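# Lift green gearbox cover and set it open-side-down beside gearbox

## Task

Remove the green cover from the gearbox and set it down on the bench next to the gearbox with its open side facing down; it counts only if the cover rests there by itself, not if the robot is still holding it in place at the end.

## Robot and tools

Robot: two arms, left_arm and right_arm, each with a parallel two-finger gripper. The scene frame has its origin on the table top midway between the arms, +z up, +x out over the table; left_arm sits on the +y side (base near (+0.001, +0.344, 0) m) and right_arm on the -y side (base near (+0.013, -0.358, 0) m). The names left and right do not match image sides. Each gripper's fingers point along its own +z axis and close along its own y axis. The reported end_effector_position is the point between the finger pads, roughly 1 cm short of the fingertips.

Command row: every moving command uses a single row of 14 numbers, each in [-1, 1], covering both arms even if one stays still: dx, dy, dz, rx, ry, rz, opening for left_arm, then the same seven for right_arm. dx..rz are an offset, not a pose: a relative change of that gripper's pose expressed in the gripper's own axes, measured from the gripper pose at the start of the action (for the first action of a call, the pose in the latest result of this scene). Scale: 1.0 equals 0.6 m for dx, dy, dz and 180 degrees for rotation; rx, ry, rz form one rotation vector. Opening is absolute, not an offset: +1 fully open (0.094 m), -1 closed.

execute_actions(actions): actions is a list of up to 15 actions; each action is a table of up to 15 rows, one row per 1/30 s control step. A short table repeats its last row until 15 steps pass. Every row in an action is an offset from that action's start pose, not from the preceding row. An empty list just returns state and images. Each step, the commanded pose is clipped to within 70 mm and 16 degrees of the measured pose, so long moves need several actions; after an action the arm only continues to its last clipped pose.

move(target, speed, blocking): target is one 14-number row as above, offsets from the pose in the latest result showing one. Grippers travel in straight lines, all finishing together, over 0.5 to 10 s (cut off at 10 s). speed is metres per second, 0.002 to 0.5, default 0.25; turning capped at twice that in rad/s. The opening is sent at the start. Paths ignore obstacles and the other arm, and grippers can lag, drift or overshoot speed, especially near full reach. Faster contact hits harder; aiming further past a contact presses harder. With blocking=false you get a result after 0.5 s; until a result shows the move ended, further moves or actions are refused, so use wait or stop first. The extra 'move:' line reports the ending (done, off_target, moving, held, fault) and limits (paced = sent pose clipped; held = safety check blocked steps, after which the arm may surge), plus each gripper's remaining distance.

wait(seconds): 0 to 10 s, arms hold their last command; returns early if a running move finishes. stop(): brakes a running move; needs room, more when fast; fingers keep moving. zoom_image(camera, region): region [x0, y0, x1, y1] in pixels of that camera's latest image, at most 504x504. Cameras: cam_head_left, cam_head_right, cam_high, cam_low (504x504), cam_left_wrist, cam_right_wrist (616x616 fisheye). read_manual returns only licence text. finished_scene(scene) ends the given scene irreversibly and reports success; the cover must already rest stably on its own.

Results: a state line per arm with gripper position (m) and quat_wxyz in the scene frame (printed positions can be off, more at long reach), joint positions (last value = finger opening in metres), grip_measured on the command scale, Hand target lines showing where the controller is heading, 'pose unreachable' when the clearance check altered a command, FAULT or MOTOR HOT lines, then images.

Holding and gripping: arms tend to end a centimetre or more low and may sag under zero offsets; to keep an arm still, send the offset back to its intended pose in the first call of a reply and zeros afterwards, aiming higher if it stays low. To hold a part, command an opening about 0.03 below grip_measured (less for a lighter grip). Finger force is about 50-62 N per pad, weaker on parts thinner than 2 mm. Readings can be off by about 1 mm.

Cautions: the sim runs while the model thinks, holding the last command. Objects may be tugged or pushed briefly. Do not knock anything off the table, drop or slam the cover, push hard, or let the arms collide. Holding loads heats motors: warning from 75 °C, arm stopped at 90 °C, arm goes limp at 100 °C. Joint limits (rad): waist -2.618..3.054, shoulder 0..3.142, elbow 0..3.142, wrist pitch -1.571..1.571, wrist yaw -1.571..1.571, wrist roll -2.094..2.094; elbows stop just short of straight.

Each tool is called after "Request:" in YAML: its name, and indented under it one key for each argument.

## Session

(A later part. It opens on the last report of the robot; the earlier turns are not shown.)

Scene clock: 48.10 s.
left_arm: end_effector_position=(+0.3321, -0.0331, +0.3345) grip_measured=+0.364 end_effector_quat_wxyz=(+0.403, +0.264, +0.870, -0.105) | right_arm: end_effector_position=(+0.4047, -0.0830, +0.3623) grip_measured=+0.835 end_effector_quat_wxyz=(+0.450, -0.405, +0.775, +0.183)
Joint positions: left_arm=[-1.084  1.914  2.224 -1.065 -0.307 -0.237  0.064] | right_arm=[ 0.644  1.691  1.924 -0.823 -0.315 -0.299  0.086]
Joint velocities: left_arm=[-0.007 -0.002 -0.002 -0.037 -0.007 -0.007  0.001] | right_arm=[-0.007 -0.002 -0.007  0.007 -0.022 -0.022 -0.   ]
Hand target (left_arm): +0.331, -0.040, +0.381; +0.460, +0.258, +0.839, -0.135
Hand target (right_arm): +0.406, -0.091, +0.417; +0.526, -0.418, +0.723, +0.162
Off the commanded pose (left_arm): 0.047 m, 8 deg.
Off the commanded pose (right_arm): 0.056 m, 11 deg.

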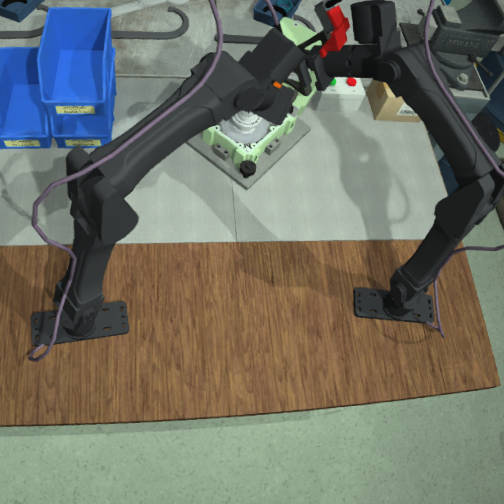

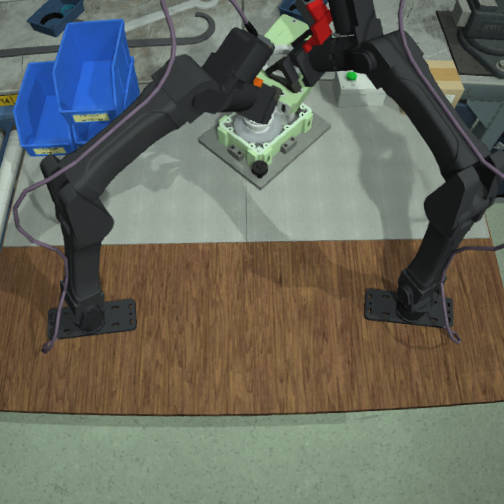

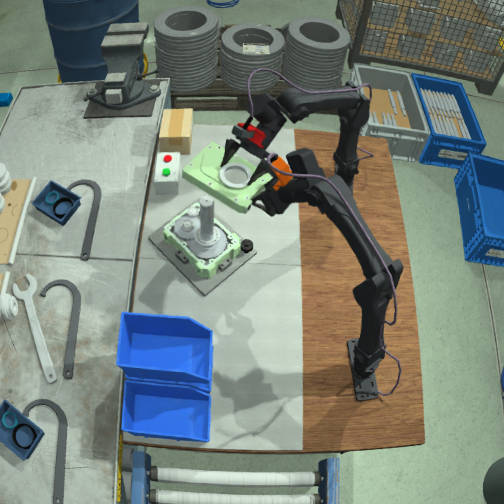

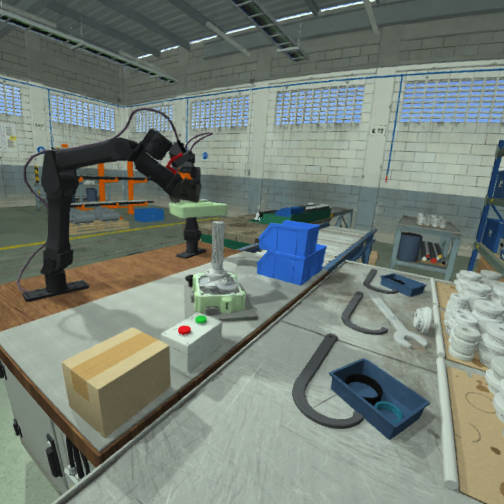

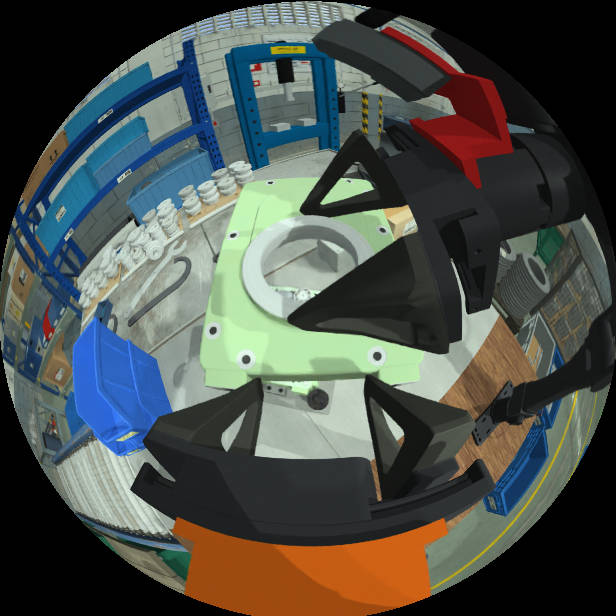

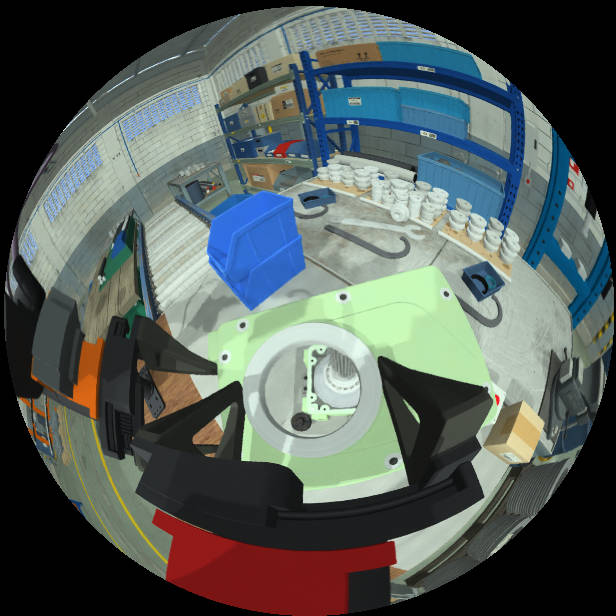

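Request:
execute_actions:
  actions:
    - [[-0.063,-0.024,-0.042,0.003,-0.046,-0.002,0.44,-0.044,-0.016,-0.078,0.012,-0.036,-0.037,0.77]]
    - [[-0.063,-0.024,-0.042,0.003,-0.046,-0.002,0.44,-0.044,-0.016,-0.078,0.012,-0.036,-0.037,0.77]]
    - [[-0.048,-0.026,-0.032,0.003,-0.043,-0.002,0.44,-0.030,-0.015,-0.068,0.012,-0.036,-0.037,0.77]]
    - [[-0.040,-0.026,-0.027,0.003,-0.042,-0.002,0.44,-0.021,-0.015,-0.063,0.012,-0.036,-0.037,0.77]]
    - [[-0.040,-0.026,-0.027,0.003,-0.042,-0.002,0.44,-0.021,-0.015,-0.063,0.012,-0.036,-0.037,0.77]]

Scene clock: 51.43 s.
left_arm: end_effector_position=(+0.2741, -0.1230, +0.3371) grip_measured=+0.374 end_effector_quat_wxyz=(+0.452, +0.258, +0.834, -0.182) | right_arm: end_effector_position=(+0.3464, -0.1764, +0.3554) grip_measured=+0.835 end_effector_quat_wxyz=(+0.404, -0.380, +0.813, +0.178)
Joint positions: left_arm=[-1.301  1.942  2.136 -0.804 -0.416 -0.357  0.065] | right_arm=[ 0.449  1.437  1.745 -1.045 -0.429 -0.383  0.086]
Joint velocities: left_arm=[-0.012 -0.012 -0.022 -0.022  0.007 -0.022 -0.001] | right_arm=[ 0.012  0.022  0.012  0.007  0.066 -0.022 -0.   ]
Hand target (left_arm): +0.277, -0.114, +0.371; +0.492, +0.245, +0.814, -0.189
Hand target (right_arm): +0.347, -0.180, +0.396; +0.477, -0.415, +0.760, +0.151
Off the commanded pose (left_arm): 0.036 m, 6 deg.
Off the commanded pose (right_arm): 0.041 m, 12 deg.

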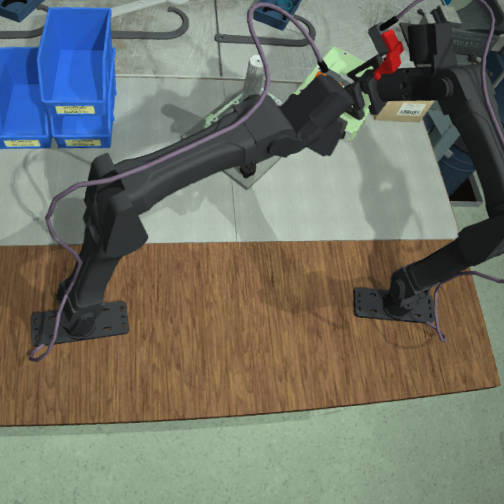

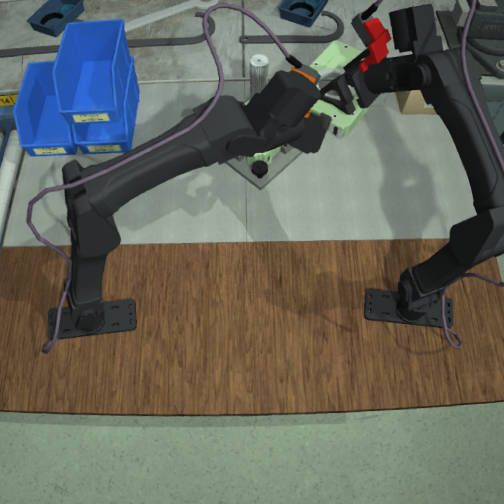

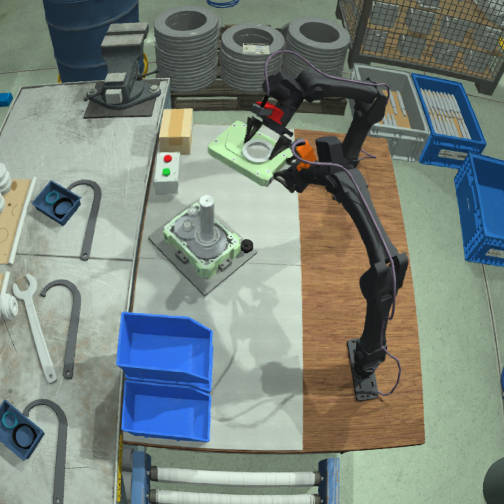

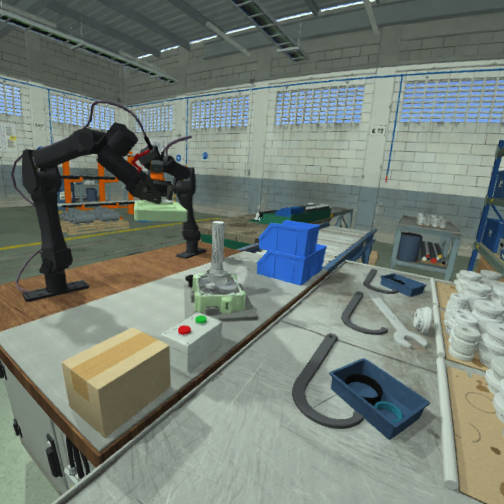

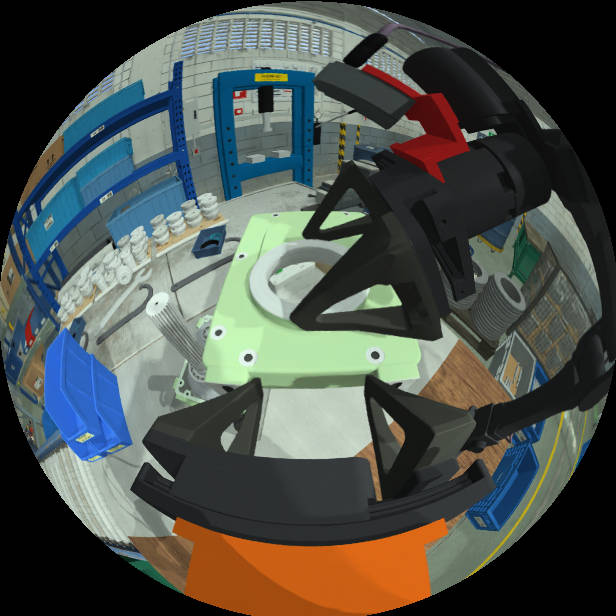

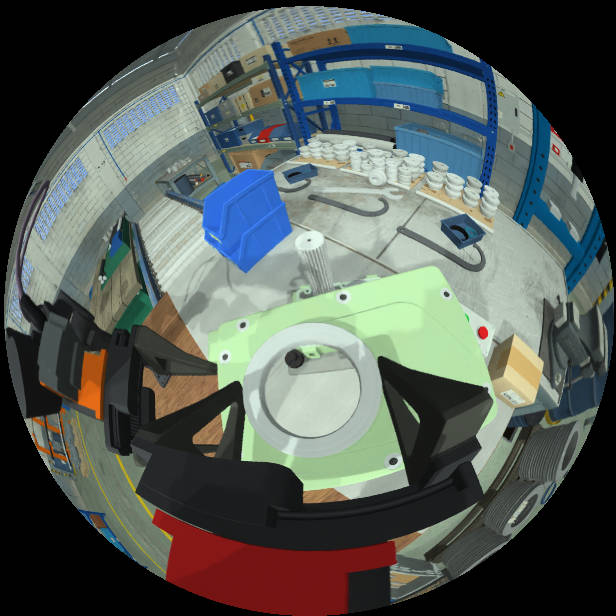

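Request:
execute_actions:
  actions:
    - [[-0.030,-0.010,-0.028,-0.005,-0.038,0.002,0.44,-0.026,-0.006,-0.038,0.012,-0.044,-0.037,0.77]]
    - [[-0.024,-0.008,-0.025,-0.006,-0.036,0.003,0.44,-0.021,-0.005,-0.033,0.012,-0.046,-0.037,0.77]]
    - [[-0.024,-0.008,-0.025,-0.006,-0.036,0.003,0.44,-0.021,-0.005,-0.033,0.012,-0.046,-0.037,0.77]]
    - [[-0.024,-0.008,-0.025,-0.006,-0.036,0.003,0.44,-0.021,-0.005,-0.033,0.012,-0.046,-0.037,0.77]]
    - [[-0.024,-0.008,-0.025,-0.006,-0.036,0.003,0.44,-0.021,-0.005,-0.033,0.012,-0.046,-0.037,0.77]]

Scene clock: 55.27 s.
left_arm: end_effector_position=(+0.2153, -0.1640, +0.2511) grip_measured=+0.382 end_effector_quat_wxyz=(+0.494, +0.298, +0.800, -0.166) | right_arm: end_effector_position=(+0.2869, -0.2208, +0.2588) grip_measured=+0.835 end_effector_quat_wxyz=(+0.360, -0.343, +0.843, +0.205)
Joint positions: left_arm=[-1.478  1.907  1.681 -0.355 -0.588 -0.318  0.065] | right_arm=[ 0.306  1.127  1.178 -0.921 -0.54  -0.416  0.086]
Joint velocities: left_arm=[-0.007  0.007  0.002  0.037  0.037 -0.066 -0.001] | right_arm=[-0.012 -0.017 -0.002  0.037 -0.037  0.007 -0.   ]
Hand target (left_arm): +0.221, -0.156, +0.284; +0.528, +0.276, +0.785, -0.170
Hand target (right_arm): +0.296, -0.221, +0.298; +0.441, -0.381, +0.793, +0.177
Off the commanded pose (left_arm): 0.034 m, 5 deg.
Off the commanded pose (right_arm): 0.041 m, 12 deg.

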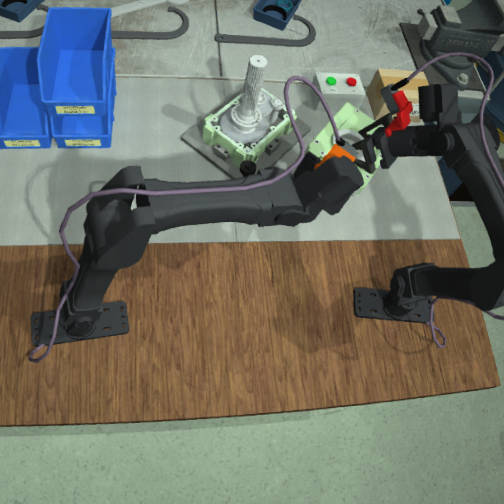

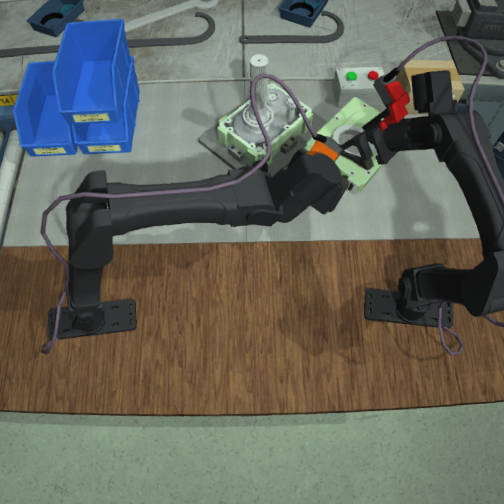

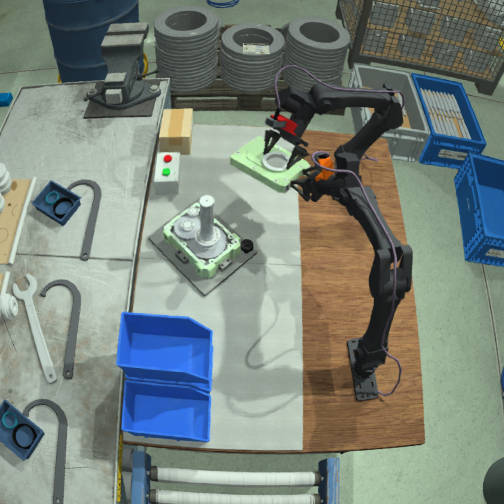

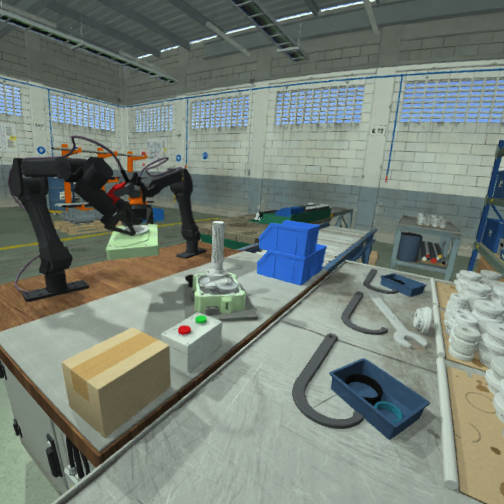

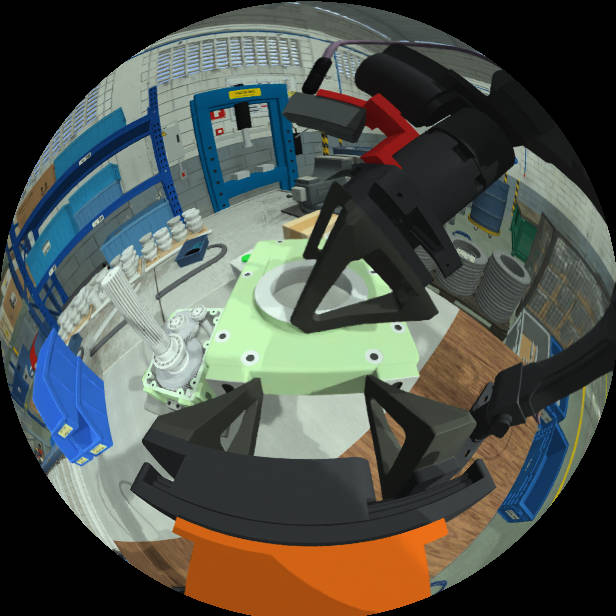

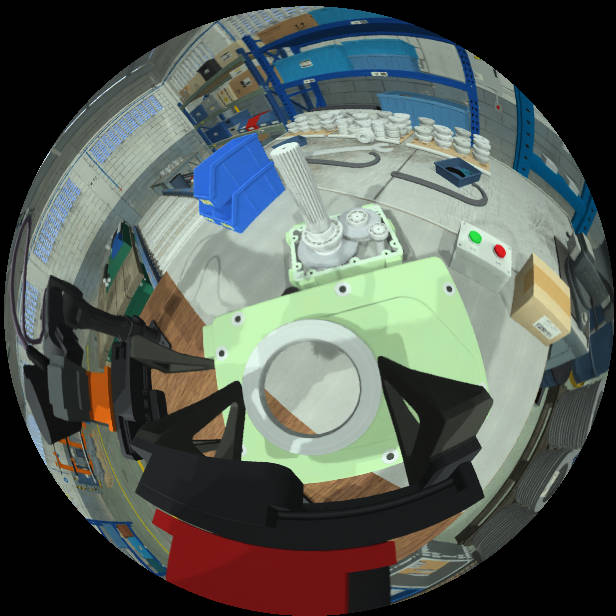

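Request:
execute_actions:
  actions:
    - [[-0.022,0.024,-0.020,-0.004,-0.030,0.002,0.44,-0.044,-0.005,-0.012,0.015,-0.054,-0.044,0.77]]
    - [[-0.020,0.030,-0.018,-0.004,-0.028,0.002,0.44,-0.048,-0.005,-0.006,0.016,-0.056,-0.046,0.77]]
    - [[-0.020,0.030,-0.018,-0.004,-0.028,0.002,0.44,-0.048,-0.005,-0.006,0.016,-0.056,-0.046,0.77]]
    - [[-0.020,0.030,-0.018,-0.004,-0.028,0.002,0.44,-0.048,-0.005,-0.006,0.016,-0.056,-0.046,0.77]]

Scene clock: 58.40 s.
left_arm: end_effector_position=(+0.2024, -0.1506, +0.1930) grip_measured=+0.393 end_effector_quat_wxyz=(+0.521, +0.353, +0.752, -0.197) | right_arm: end_effector_position=(+0.2694, -0.2138, +0.1923) grip_measured=+0.835 end_effector_quat_wxyz=(+0.370, -0.271, +0.854, +0.244)
Joint positions: left_arm=[-1.472  1.817  1.24   0.13  -0.503 -0.15   0.065] | right_arm=[ 0.343  0.964  0.783 -0.603 -0.535 -0.195  0.086]
Joint velocities: left_arm=[-0.012 -0.012 -0.007  0.081 -0.022  0.007  0.001] | right_arm=[-0.022 -0.022  0.017  0.022 -0.051 -0.037  0.001]
Hand target (left_arm): +0.215, -0.139, +0.222; +0.551, +0.327, +0.743, -0.195
Hand target (right_arm): +0.286, -0.213, +0.234; +0.460, -0.317, +0.803, +0.207
Off the commanded pose (left_arm): 0.034 m, 5 deg.
Off the commanded pose (right_arm): 0.045 m, 14 deg.

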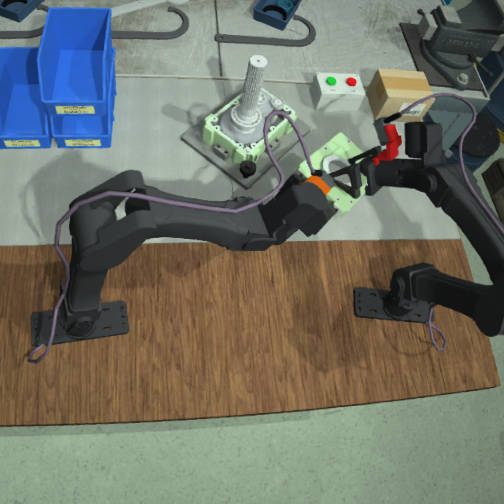

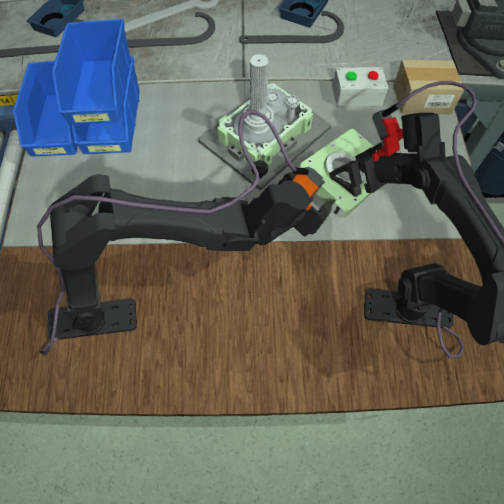

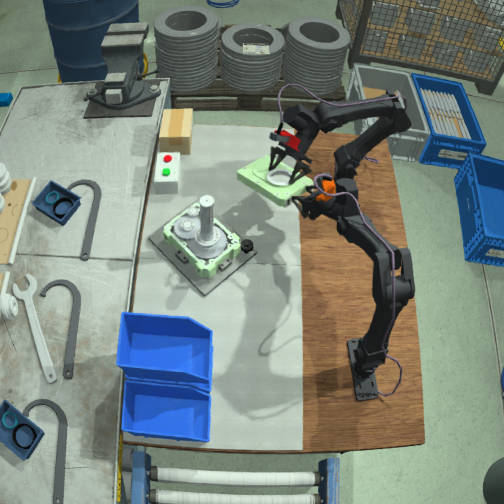

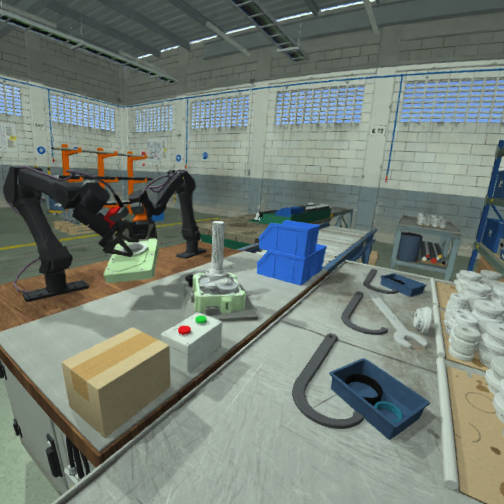

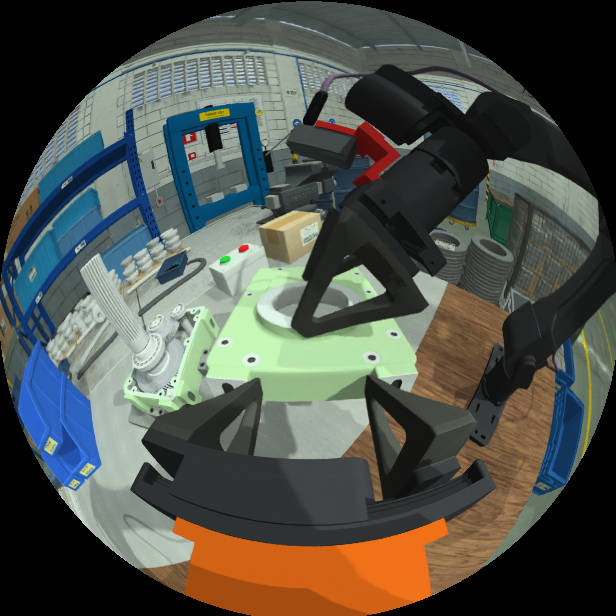

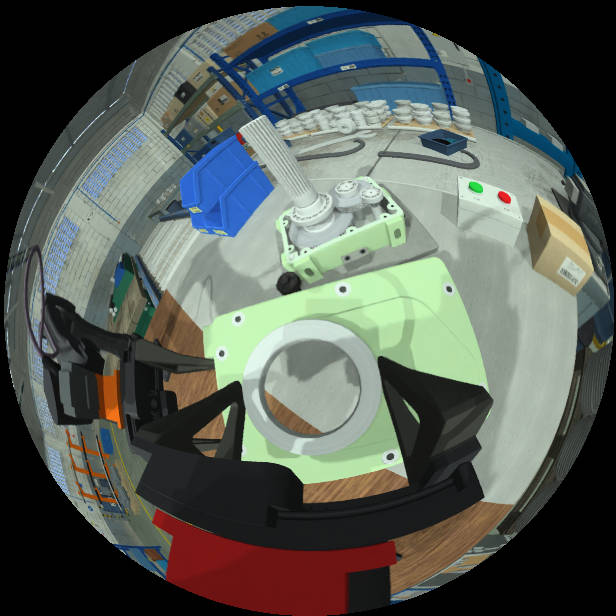

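Request:
execute_actions:
  actions:
    - [[-0.020,0.040,-0.012,-0.002,-0.020,0.0,0.46,-0.080,-0.005,-0.008,0.022,-0.044,-0.066,0.77]]
    - [[-0.018,0.045,-0.009,-0.002,-0.016,0.0,0.46,-0.090,-0.005,-0.007,0.024,-0.040,-0.072,0.77]]
    - [[-0.018,0.045,-0.009,-0.002,-0.016,0.0,0.46,-0.090,-0.005,-0.007,0.024,-0.040,-0.072,0.77]]

Scene clock: 60.97 s.
left_arm: end_effector_position=(+0.2215, -0.1349, +0.1793) grip_measured=+0.403 end_effector_quat_wxyz=(+0.528, +0.369, +0.728, -0.234) | right_arm: end_effector_position=(+0.2861, -0.2005, +0.1902) grip_measured=+0.835 end_effector_quat_wxyz=(+0.373, -0.283, +0.865, +0.178)
Joint positions: left_arm=[-1.381  1.782  1.077  0.343 -0.349 -0.078  0.066] | right_arm=[ 0.496  1.033  0.835 -0.564 -0.31  -0.153  0.086]
Joint velocities: left_arm=[-0.002  0.002 -0.007 -0.022 -0.081 -0.022  0.001] | right_arm=[-0.007  0.002 -0.012 -0.051  0.022 -0.007 -0.   ]
Hand target (left_arm): +0.233, -0.124, +0.197; +0.547, +0.358, +0.721, -0.229
Hand target (right_arm): +0.304, -0.196, +0.234; +0.454, -0.336, +0.813, +0.141
Off the commanded pose (left_arm): 0.024 m, 3 deg.
Off the commanded pose (right_arm): 0.049 m, 14 deg.

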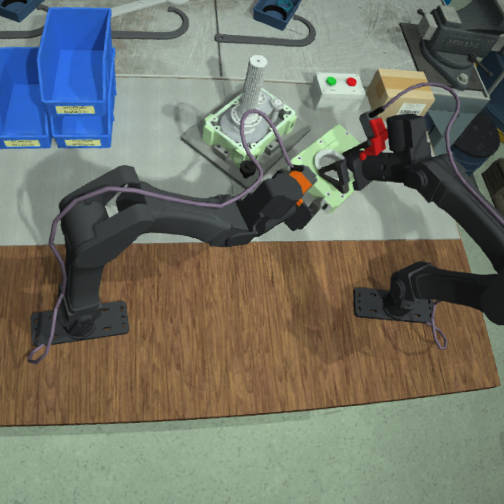

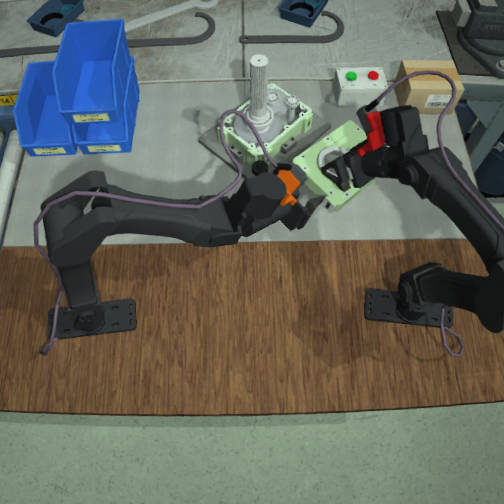

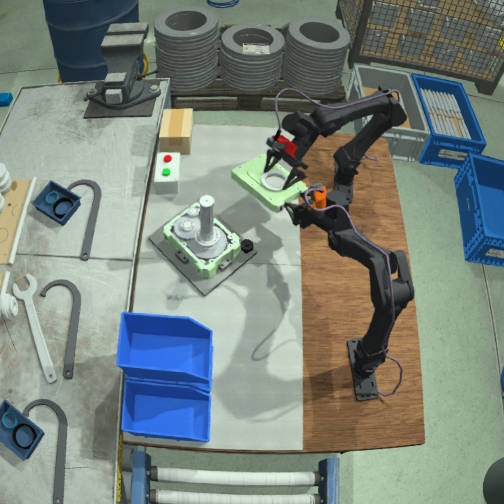

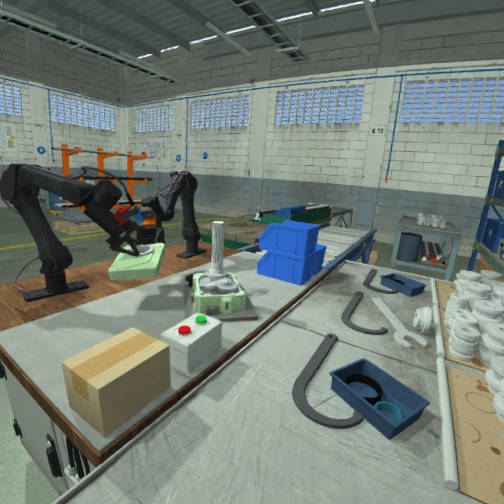

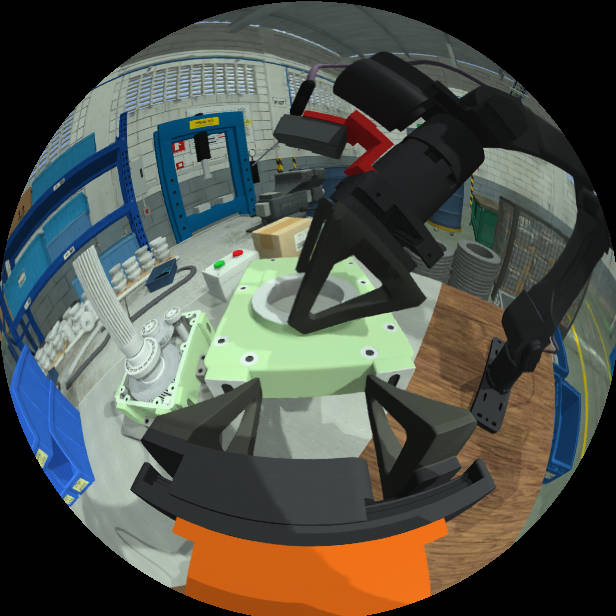

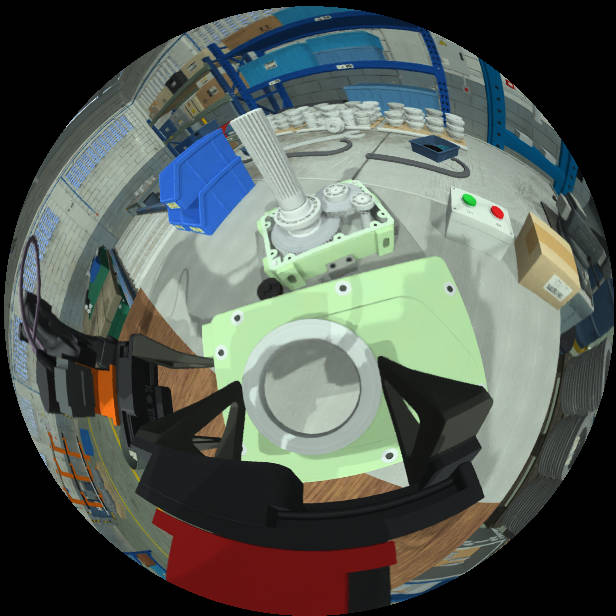

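Request:
execute_actions:
  actions:
    - [[-0.008,0.042,-0.004,-0.002,-0.014,0.0,0.46,-0.074,-0.005,-0.002,0.022,-0.048,-0.066,0.77]]
    - [[-0.004,0.040,-0.002,-0.002,-0.012,0.0,0.46,-0.066,-0.005,0.0,0.022,-0.050,-0.064,0.77]]
    - [[-0.004,0.040,-0.002,-0.002,-0.012,0.0,0.46,-0.066,-0.005,0.0,0.022,-0.050,-0.064,0.77]]
    - [[-0.004,0.040,-0.002,-0.002,-0.012,0.0,0.46,-0.066,-0.005,0.0,0.022,-0.050,-0.062,0.77]]

Scene clock: 63.57 s.
left_arm: end_effector_position=(+0.2538, -0.1103, +0.1626) grip_measured=+0.409 end_effector_quat_wxyz=(+0.533, +0.370, +0.710, -0.273) | right_arm: end_effector_position=(+0.3144, -0.1757, +0.1901) grip_measured=+0.835 end_effector_quat_wxyz=(+0.451, -0.293, +0.836, +0.111)
Joint positions: left_arm=[-1.243  1.782  0.935  0.558 -0.158 -0.04   0.066] | right_arm=[ 0.662  1.085  0.763 -0.284 -0.055 -0.133  0.086]
Joint velocities: left_arm=[ 0.007  0.007  0.002 -0.037 -0.022  0.066  0.001] | right_arm=[ 0.012  0.002  0.002 -0.037  0.037 -0.007 -0.   ]
Hand target (left_arm): +0.265, -0.103, +0.169; +0.548, +0.364, +0.704, -0.269
Hand target (right_arm): +0.325, -0.172, +0.222; +0.511, -0.340, +0.786, +0.074
Off the commanded pose (left_arm): 0.015 m, 2 deg.
Off the commanded pose (right_arm): 0.035 m, 12 deg.

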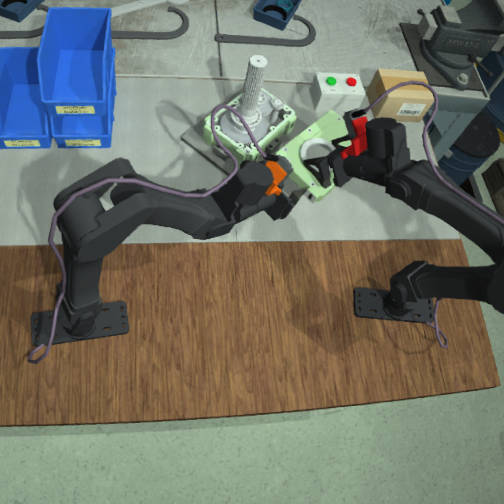

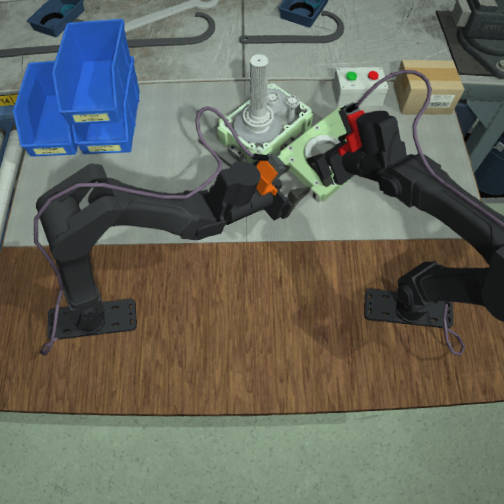

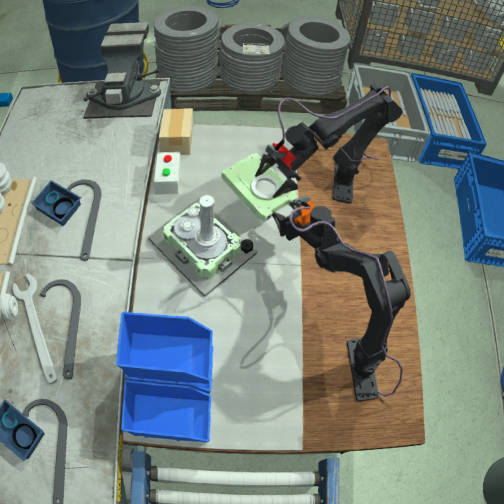

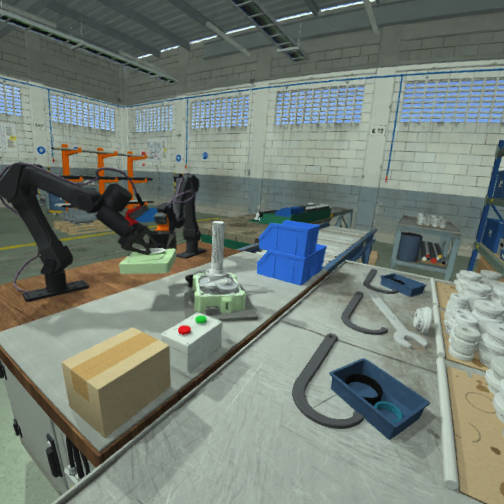

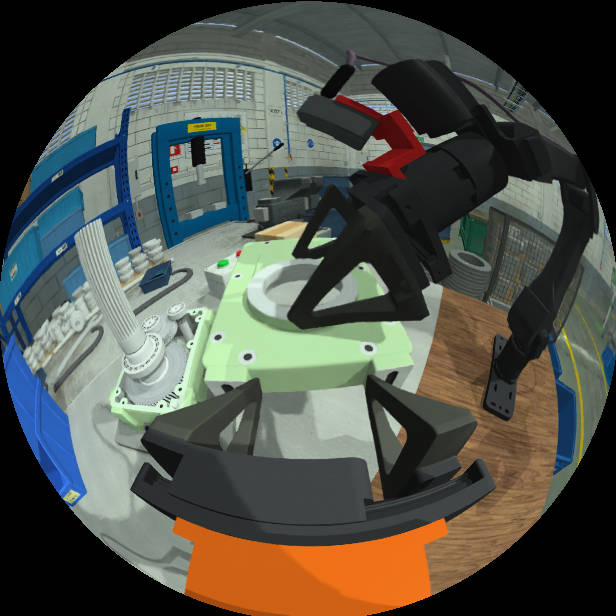

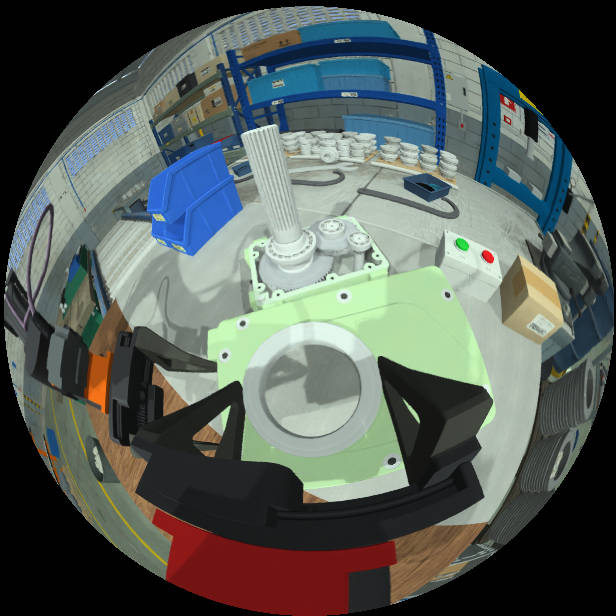

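Request:
execute_actions:
  actions:
    - [[0.010,0.018,0.004,-0.002,-0.010,0,0.46,-0.036,-0.005,-0.002,0.015,-0.044,-0.045,0.77]]
    - [[0.010,0.018,0.004,-0.002,-0.010,0,0.46,-0.036,-0.005,-0.002,0.015,-0.044,-0.045,0.77]]
    - [[0.010,0.018,0.004,-0.002,-0.010,0,0.46,-0.036,-0.005,-0.002,0.015,-0.044,-0.045,0.77]]
    - [[0.010,0.018,0.004,-0.002,-0.010,0,0.46,-0.036,-0.005,-0.002,0.015,-0.044,-0.045,0.77]]

Scene clock: 66.80 s.
left_arm: end_effector_position=(+0.2463, -0.1118, +0.1009) grip_measured=+0.409 end_effector_quat_wxyz=(+0.509, +0.391, +0.709, -0.291) | right_arm: end_effector_position=(+0.3030, -0.1783, +0.1290) grip_measured=+0.835 end_effector_quat_wxyz=(+0.469, -0.267, +0.836, +0.097)
Joint positions: left_arm=[-1.23   1.93   0.852  0.76  -0.079 -0.042  0.066] | right_arm=[ 0.731  1.083  0.485  0.025  0.057 -0.069  0.086]
Joint velocities: left_arm=[ 0.007 -0.002  0.002 -0.007  0.007  0.022  0.001] | right_arm=[ 0.012 -0.027 -0.002 -0.022  0.022 -0.095 -0.   ]
Hand target (left_arm): +0.257, -0.105, +0.107; +0.525, +0.381, +0.704, -0.288
Hand target (right_arm): +0.314, -0.173, +0.160; +0.526, -0.306, +0.791, +0.066
Off the commanded pose (left_arm): 0.014 m, 2 deg.
Off the commanded pose (right_arm): 0.034 m, 11 deg.

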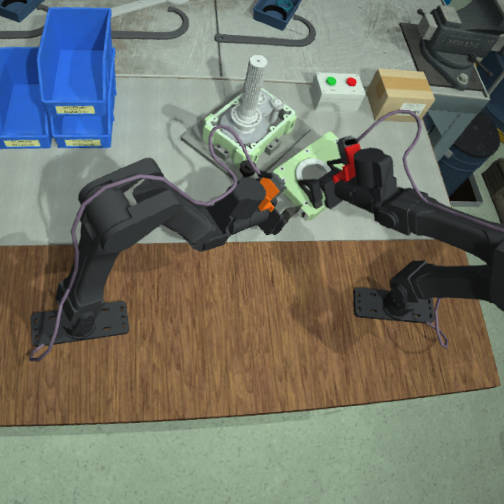

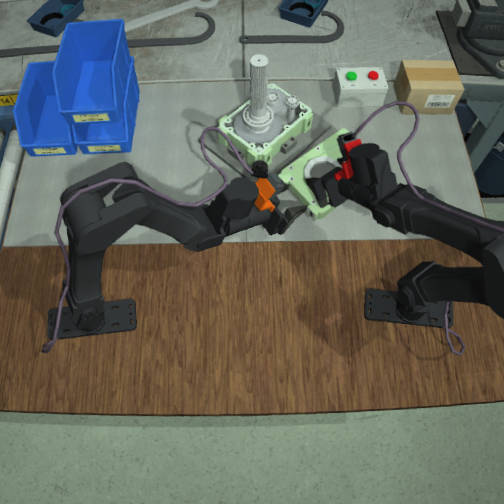

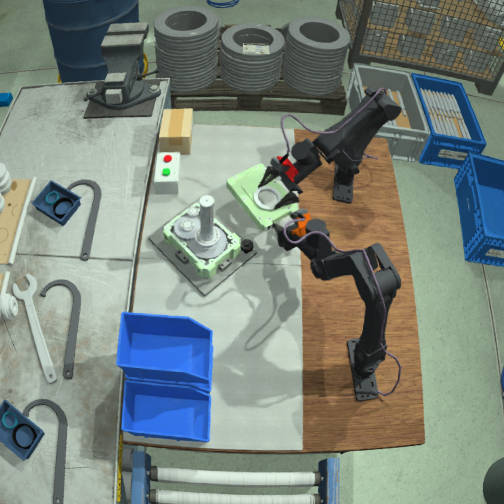

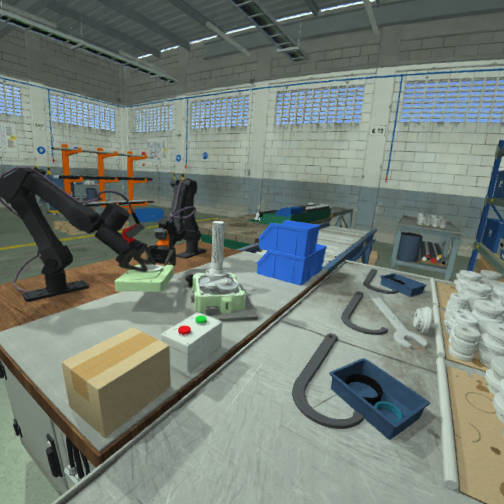

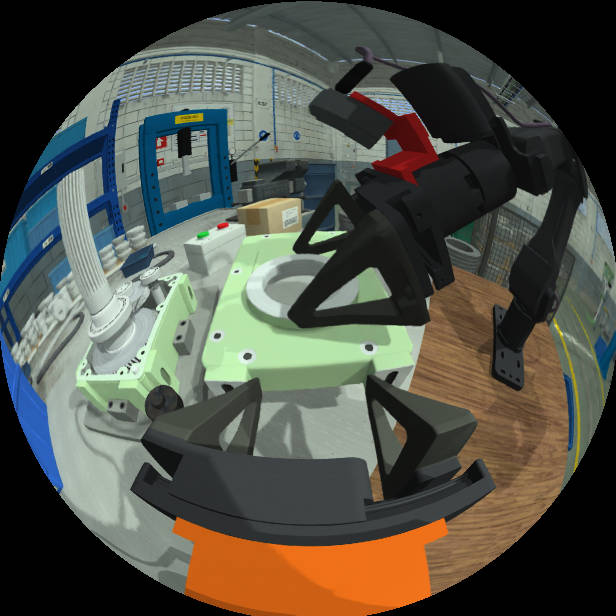

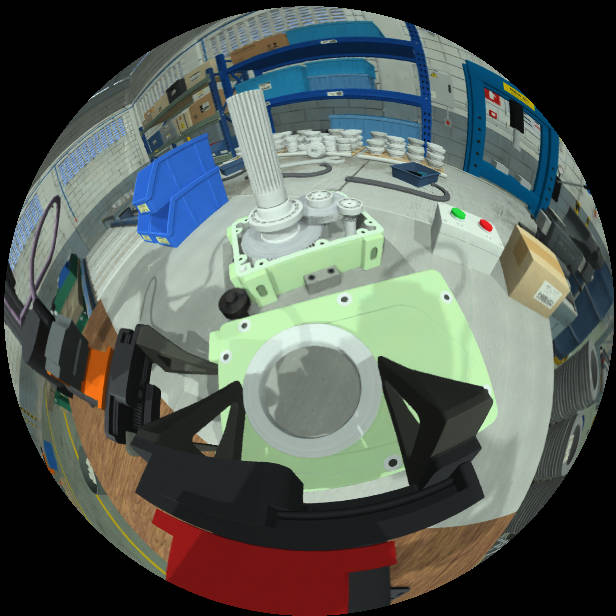

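Request:
execute_actions:
  actions:
    - [[0.010,0.020,0.004,-0.002,-0.010,0,0.46,-0.036,-0.006,-0.001,0.014,-0.044,-0.042,0.77]]
    - [[0.010,0.020,0.004,-0.002,-0.010,0,0.46,-0.036,-0.006,-0.001,0.014,-0.044,-0.042,0.77]]
    - [[0.010,0.020,0.004,-0.002,-0.010,0,0.46,-0.034,-0.006,-0.001,0.014,-0.042,-0.042,0.77]]
    - [[0.009,0.020,0.004,-0.002,-0.010,0,0.46,-0.034,-0.006,-0.001,0.014,-0.040,-0.040,0.77]]

Scene clock: 69.50 s.
left_arm: end_effector_position=(+0.2418, -0.1223, +0.0638) grip_measured=+0.409 end_effector_quat_wxyz=(+0.507, +0.399, +0.692, -0.326) | right_arm: end_effector_position=(+0.2938, -0.1894, +0.0959) grip_measured=+0.835 end_effector_quat_wxyz=(+0.509, -0.252, +0.820, +0.072)
Joint positions: left_arm=[-1.221  2.099  0.841  0.98  -0.002 -0.05   0.066] | right_arm=[ 0.777  1.102  0.272  0.331  0.166 -0.068  0.086]
Joint velocities: left_arm=[ 0.007  0.002 -0.017 -0.007  0.037 -0.066  0.001] | right_arm=[-0.017  0.037  0.002 -0.007 -0.066 -0.022 -0.001]
Hand target (left_arm): +0.254, -0.115, +0.066; +0.518, +0.391, +0.689, -0.321
Hand target (right_arm): +0.303, -0.184, +0.122; +0.557, -0.284, +0.780, +0.043
Off the commanded pose (left_arm): 0.014 m, 2 deg.
Off the commanded pose (right_arm): 0.029 m, 10 deg.

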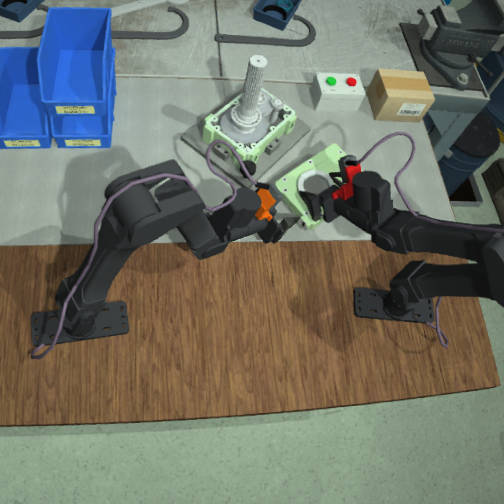

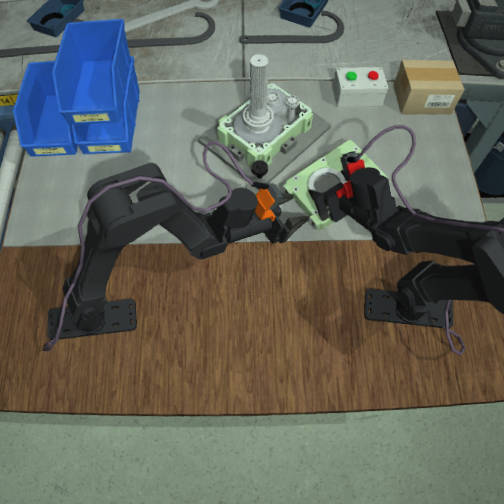

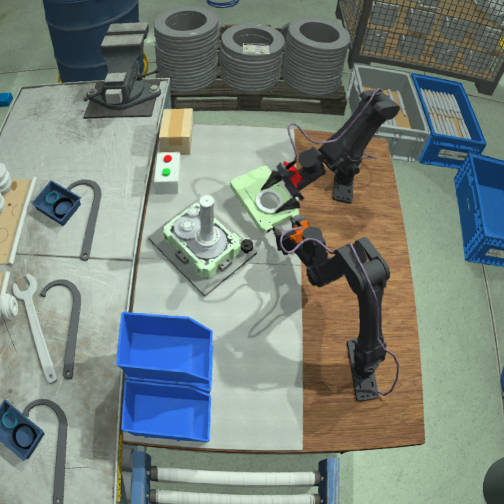

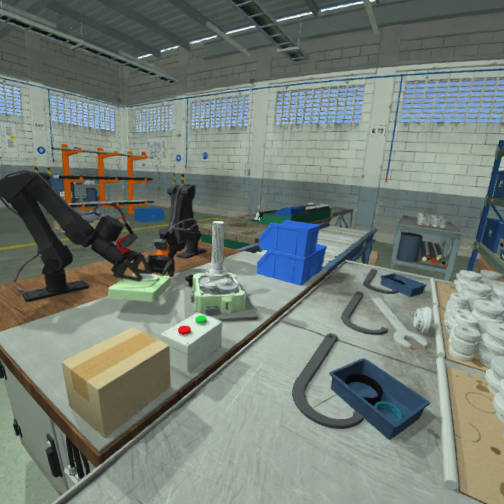

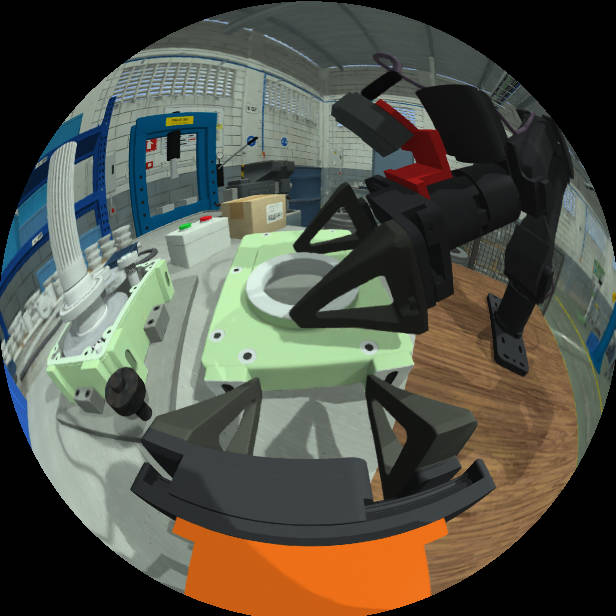

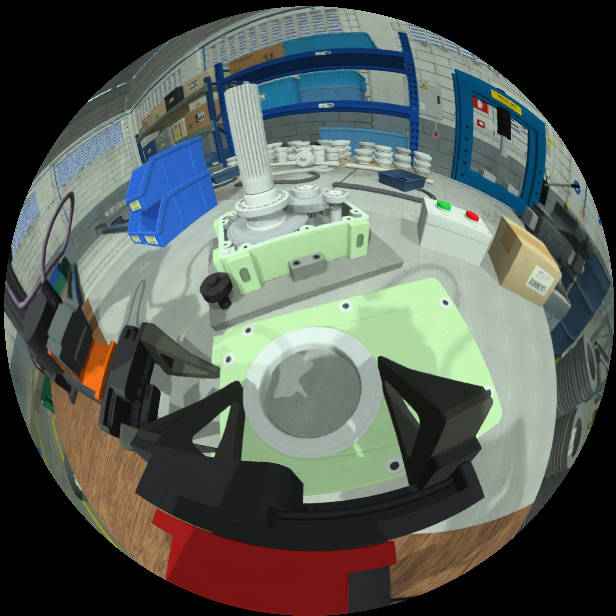

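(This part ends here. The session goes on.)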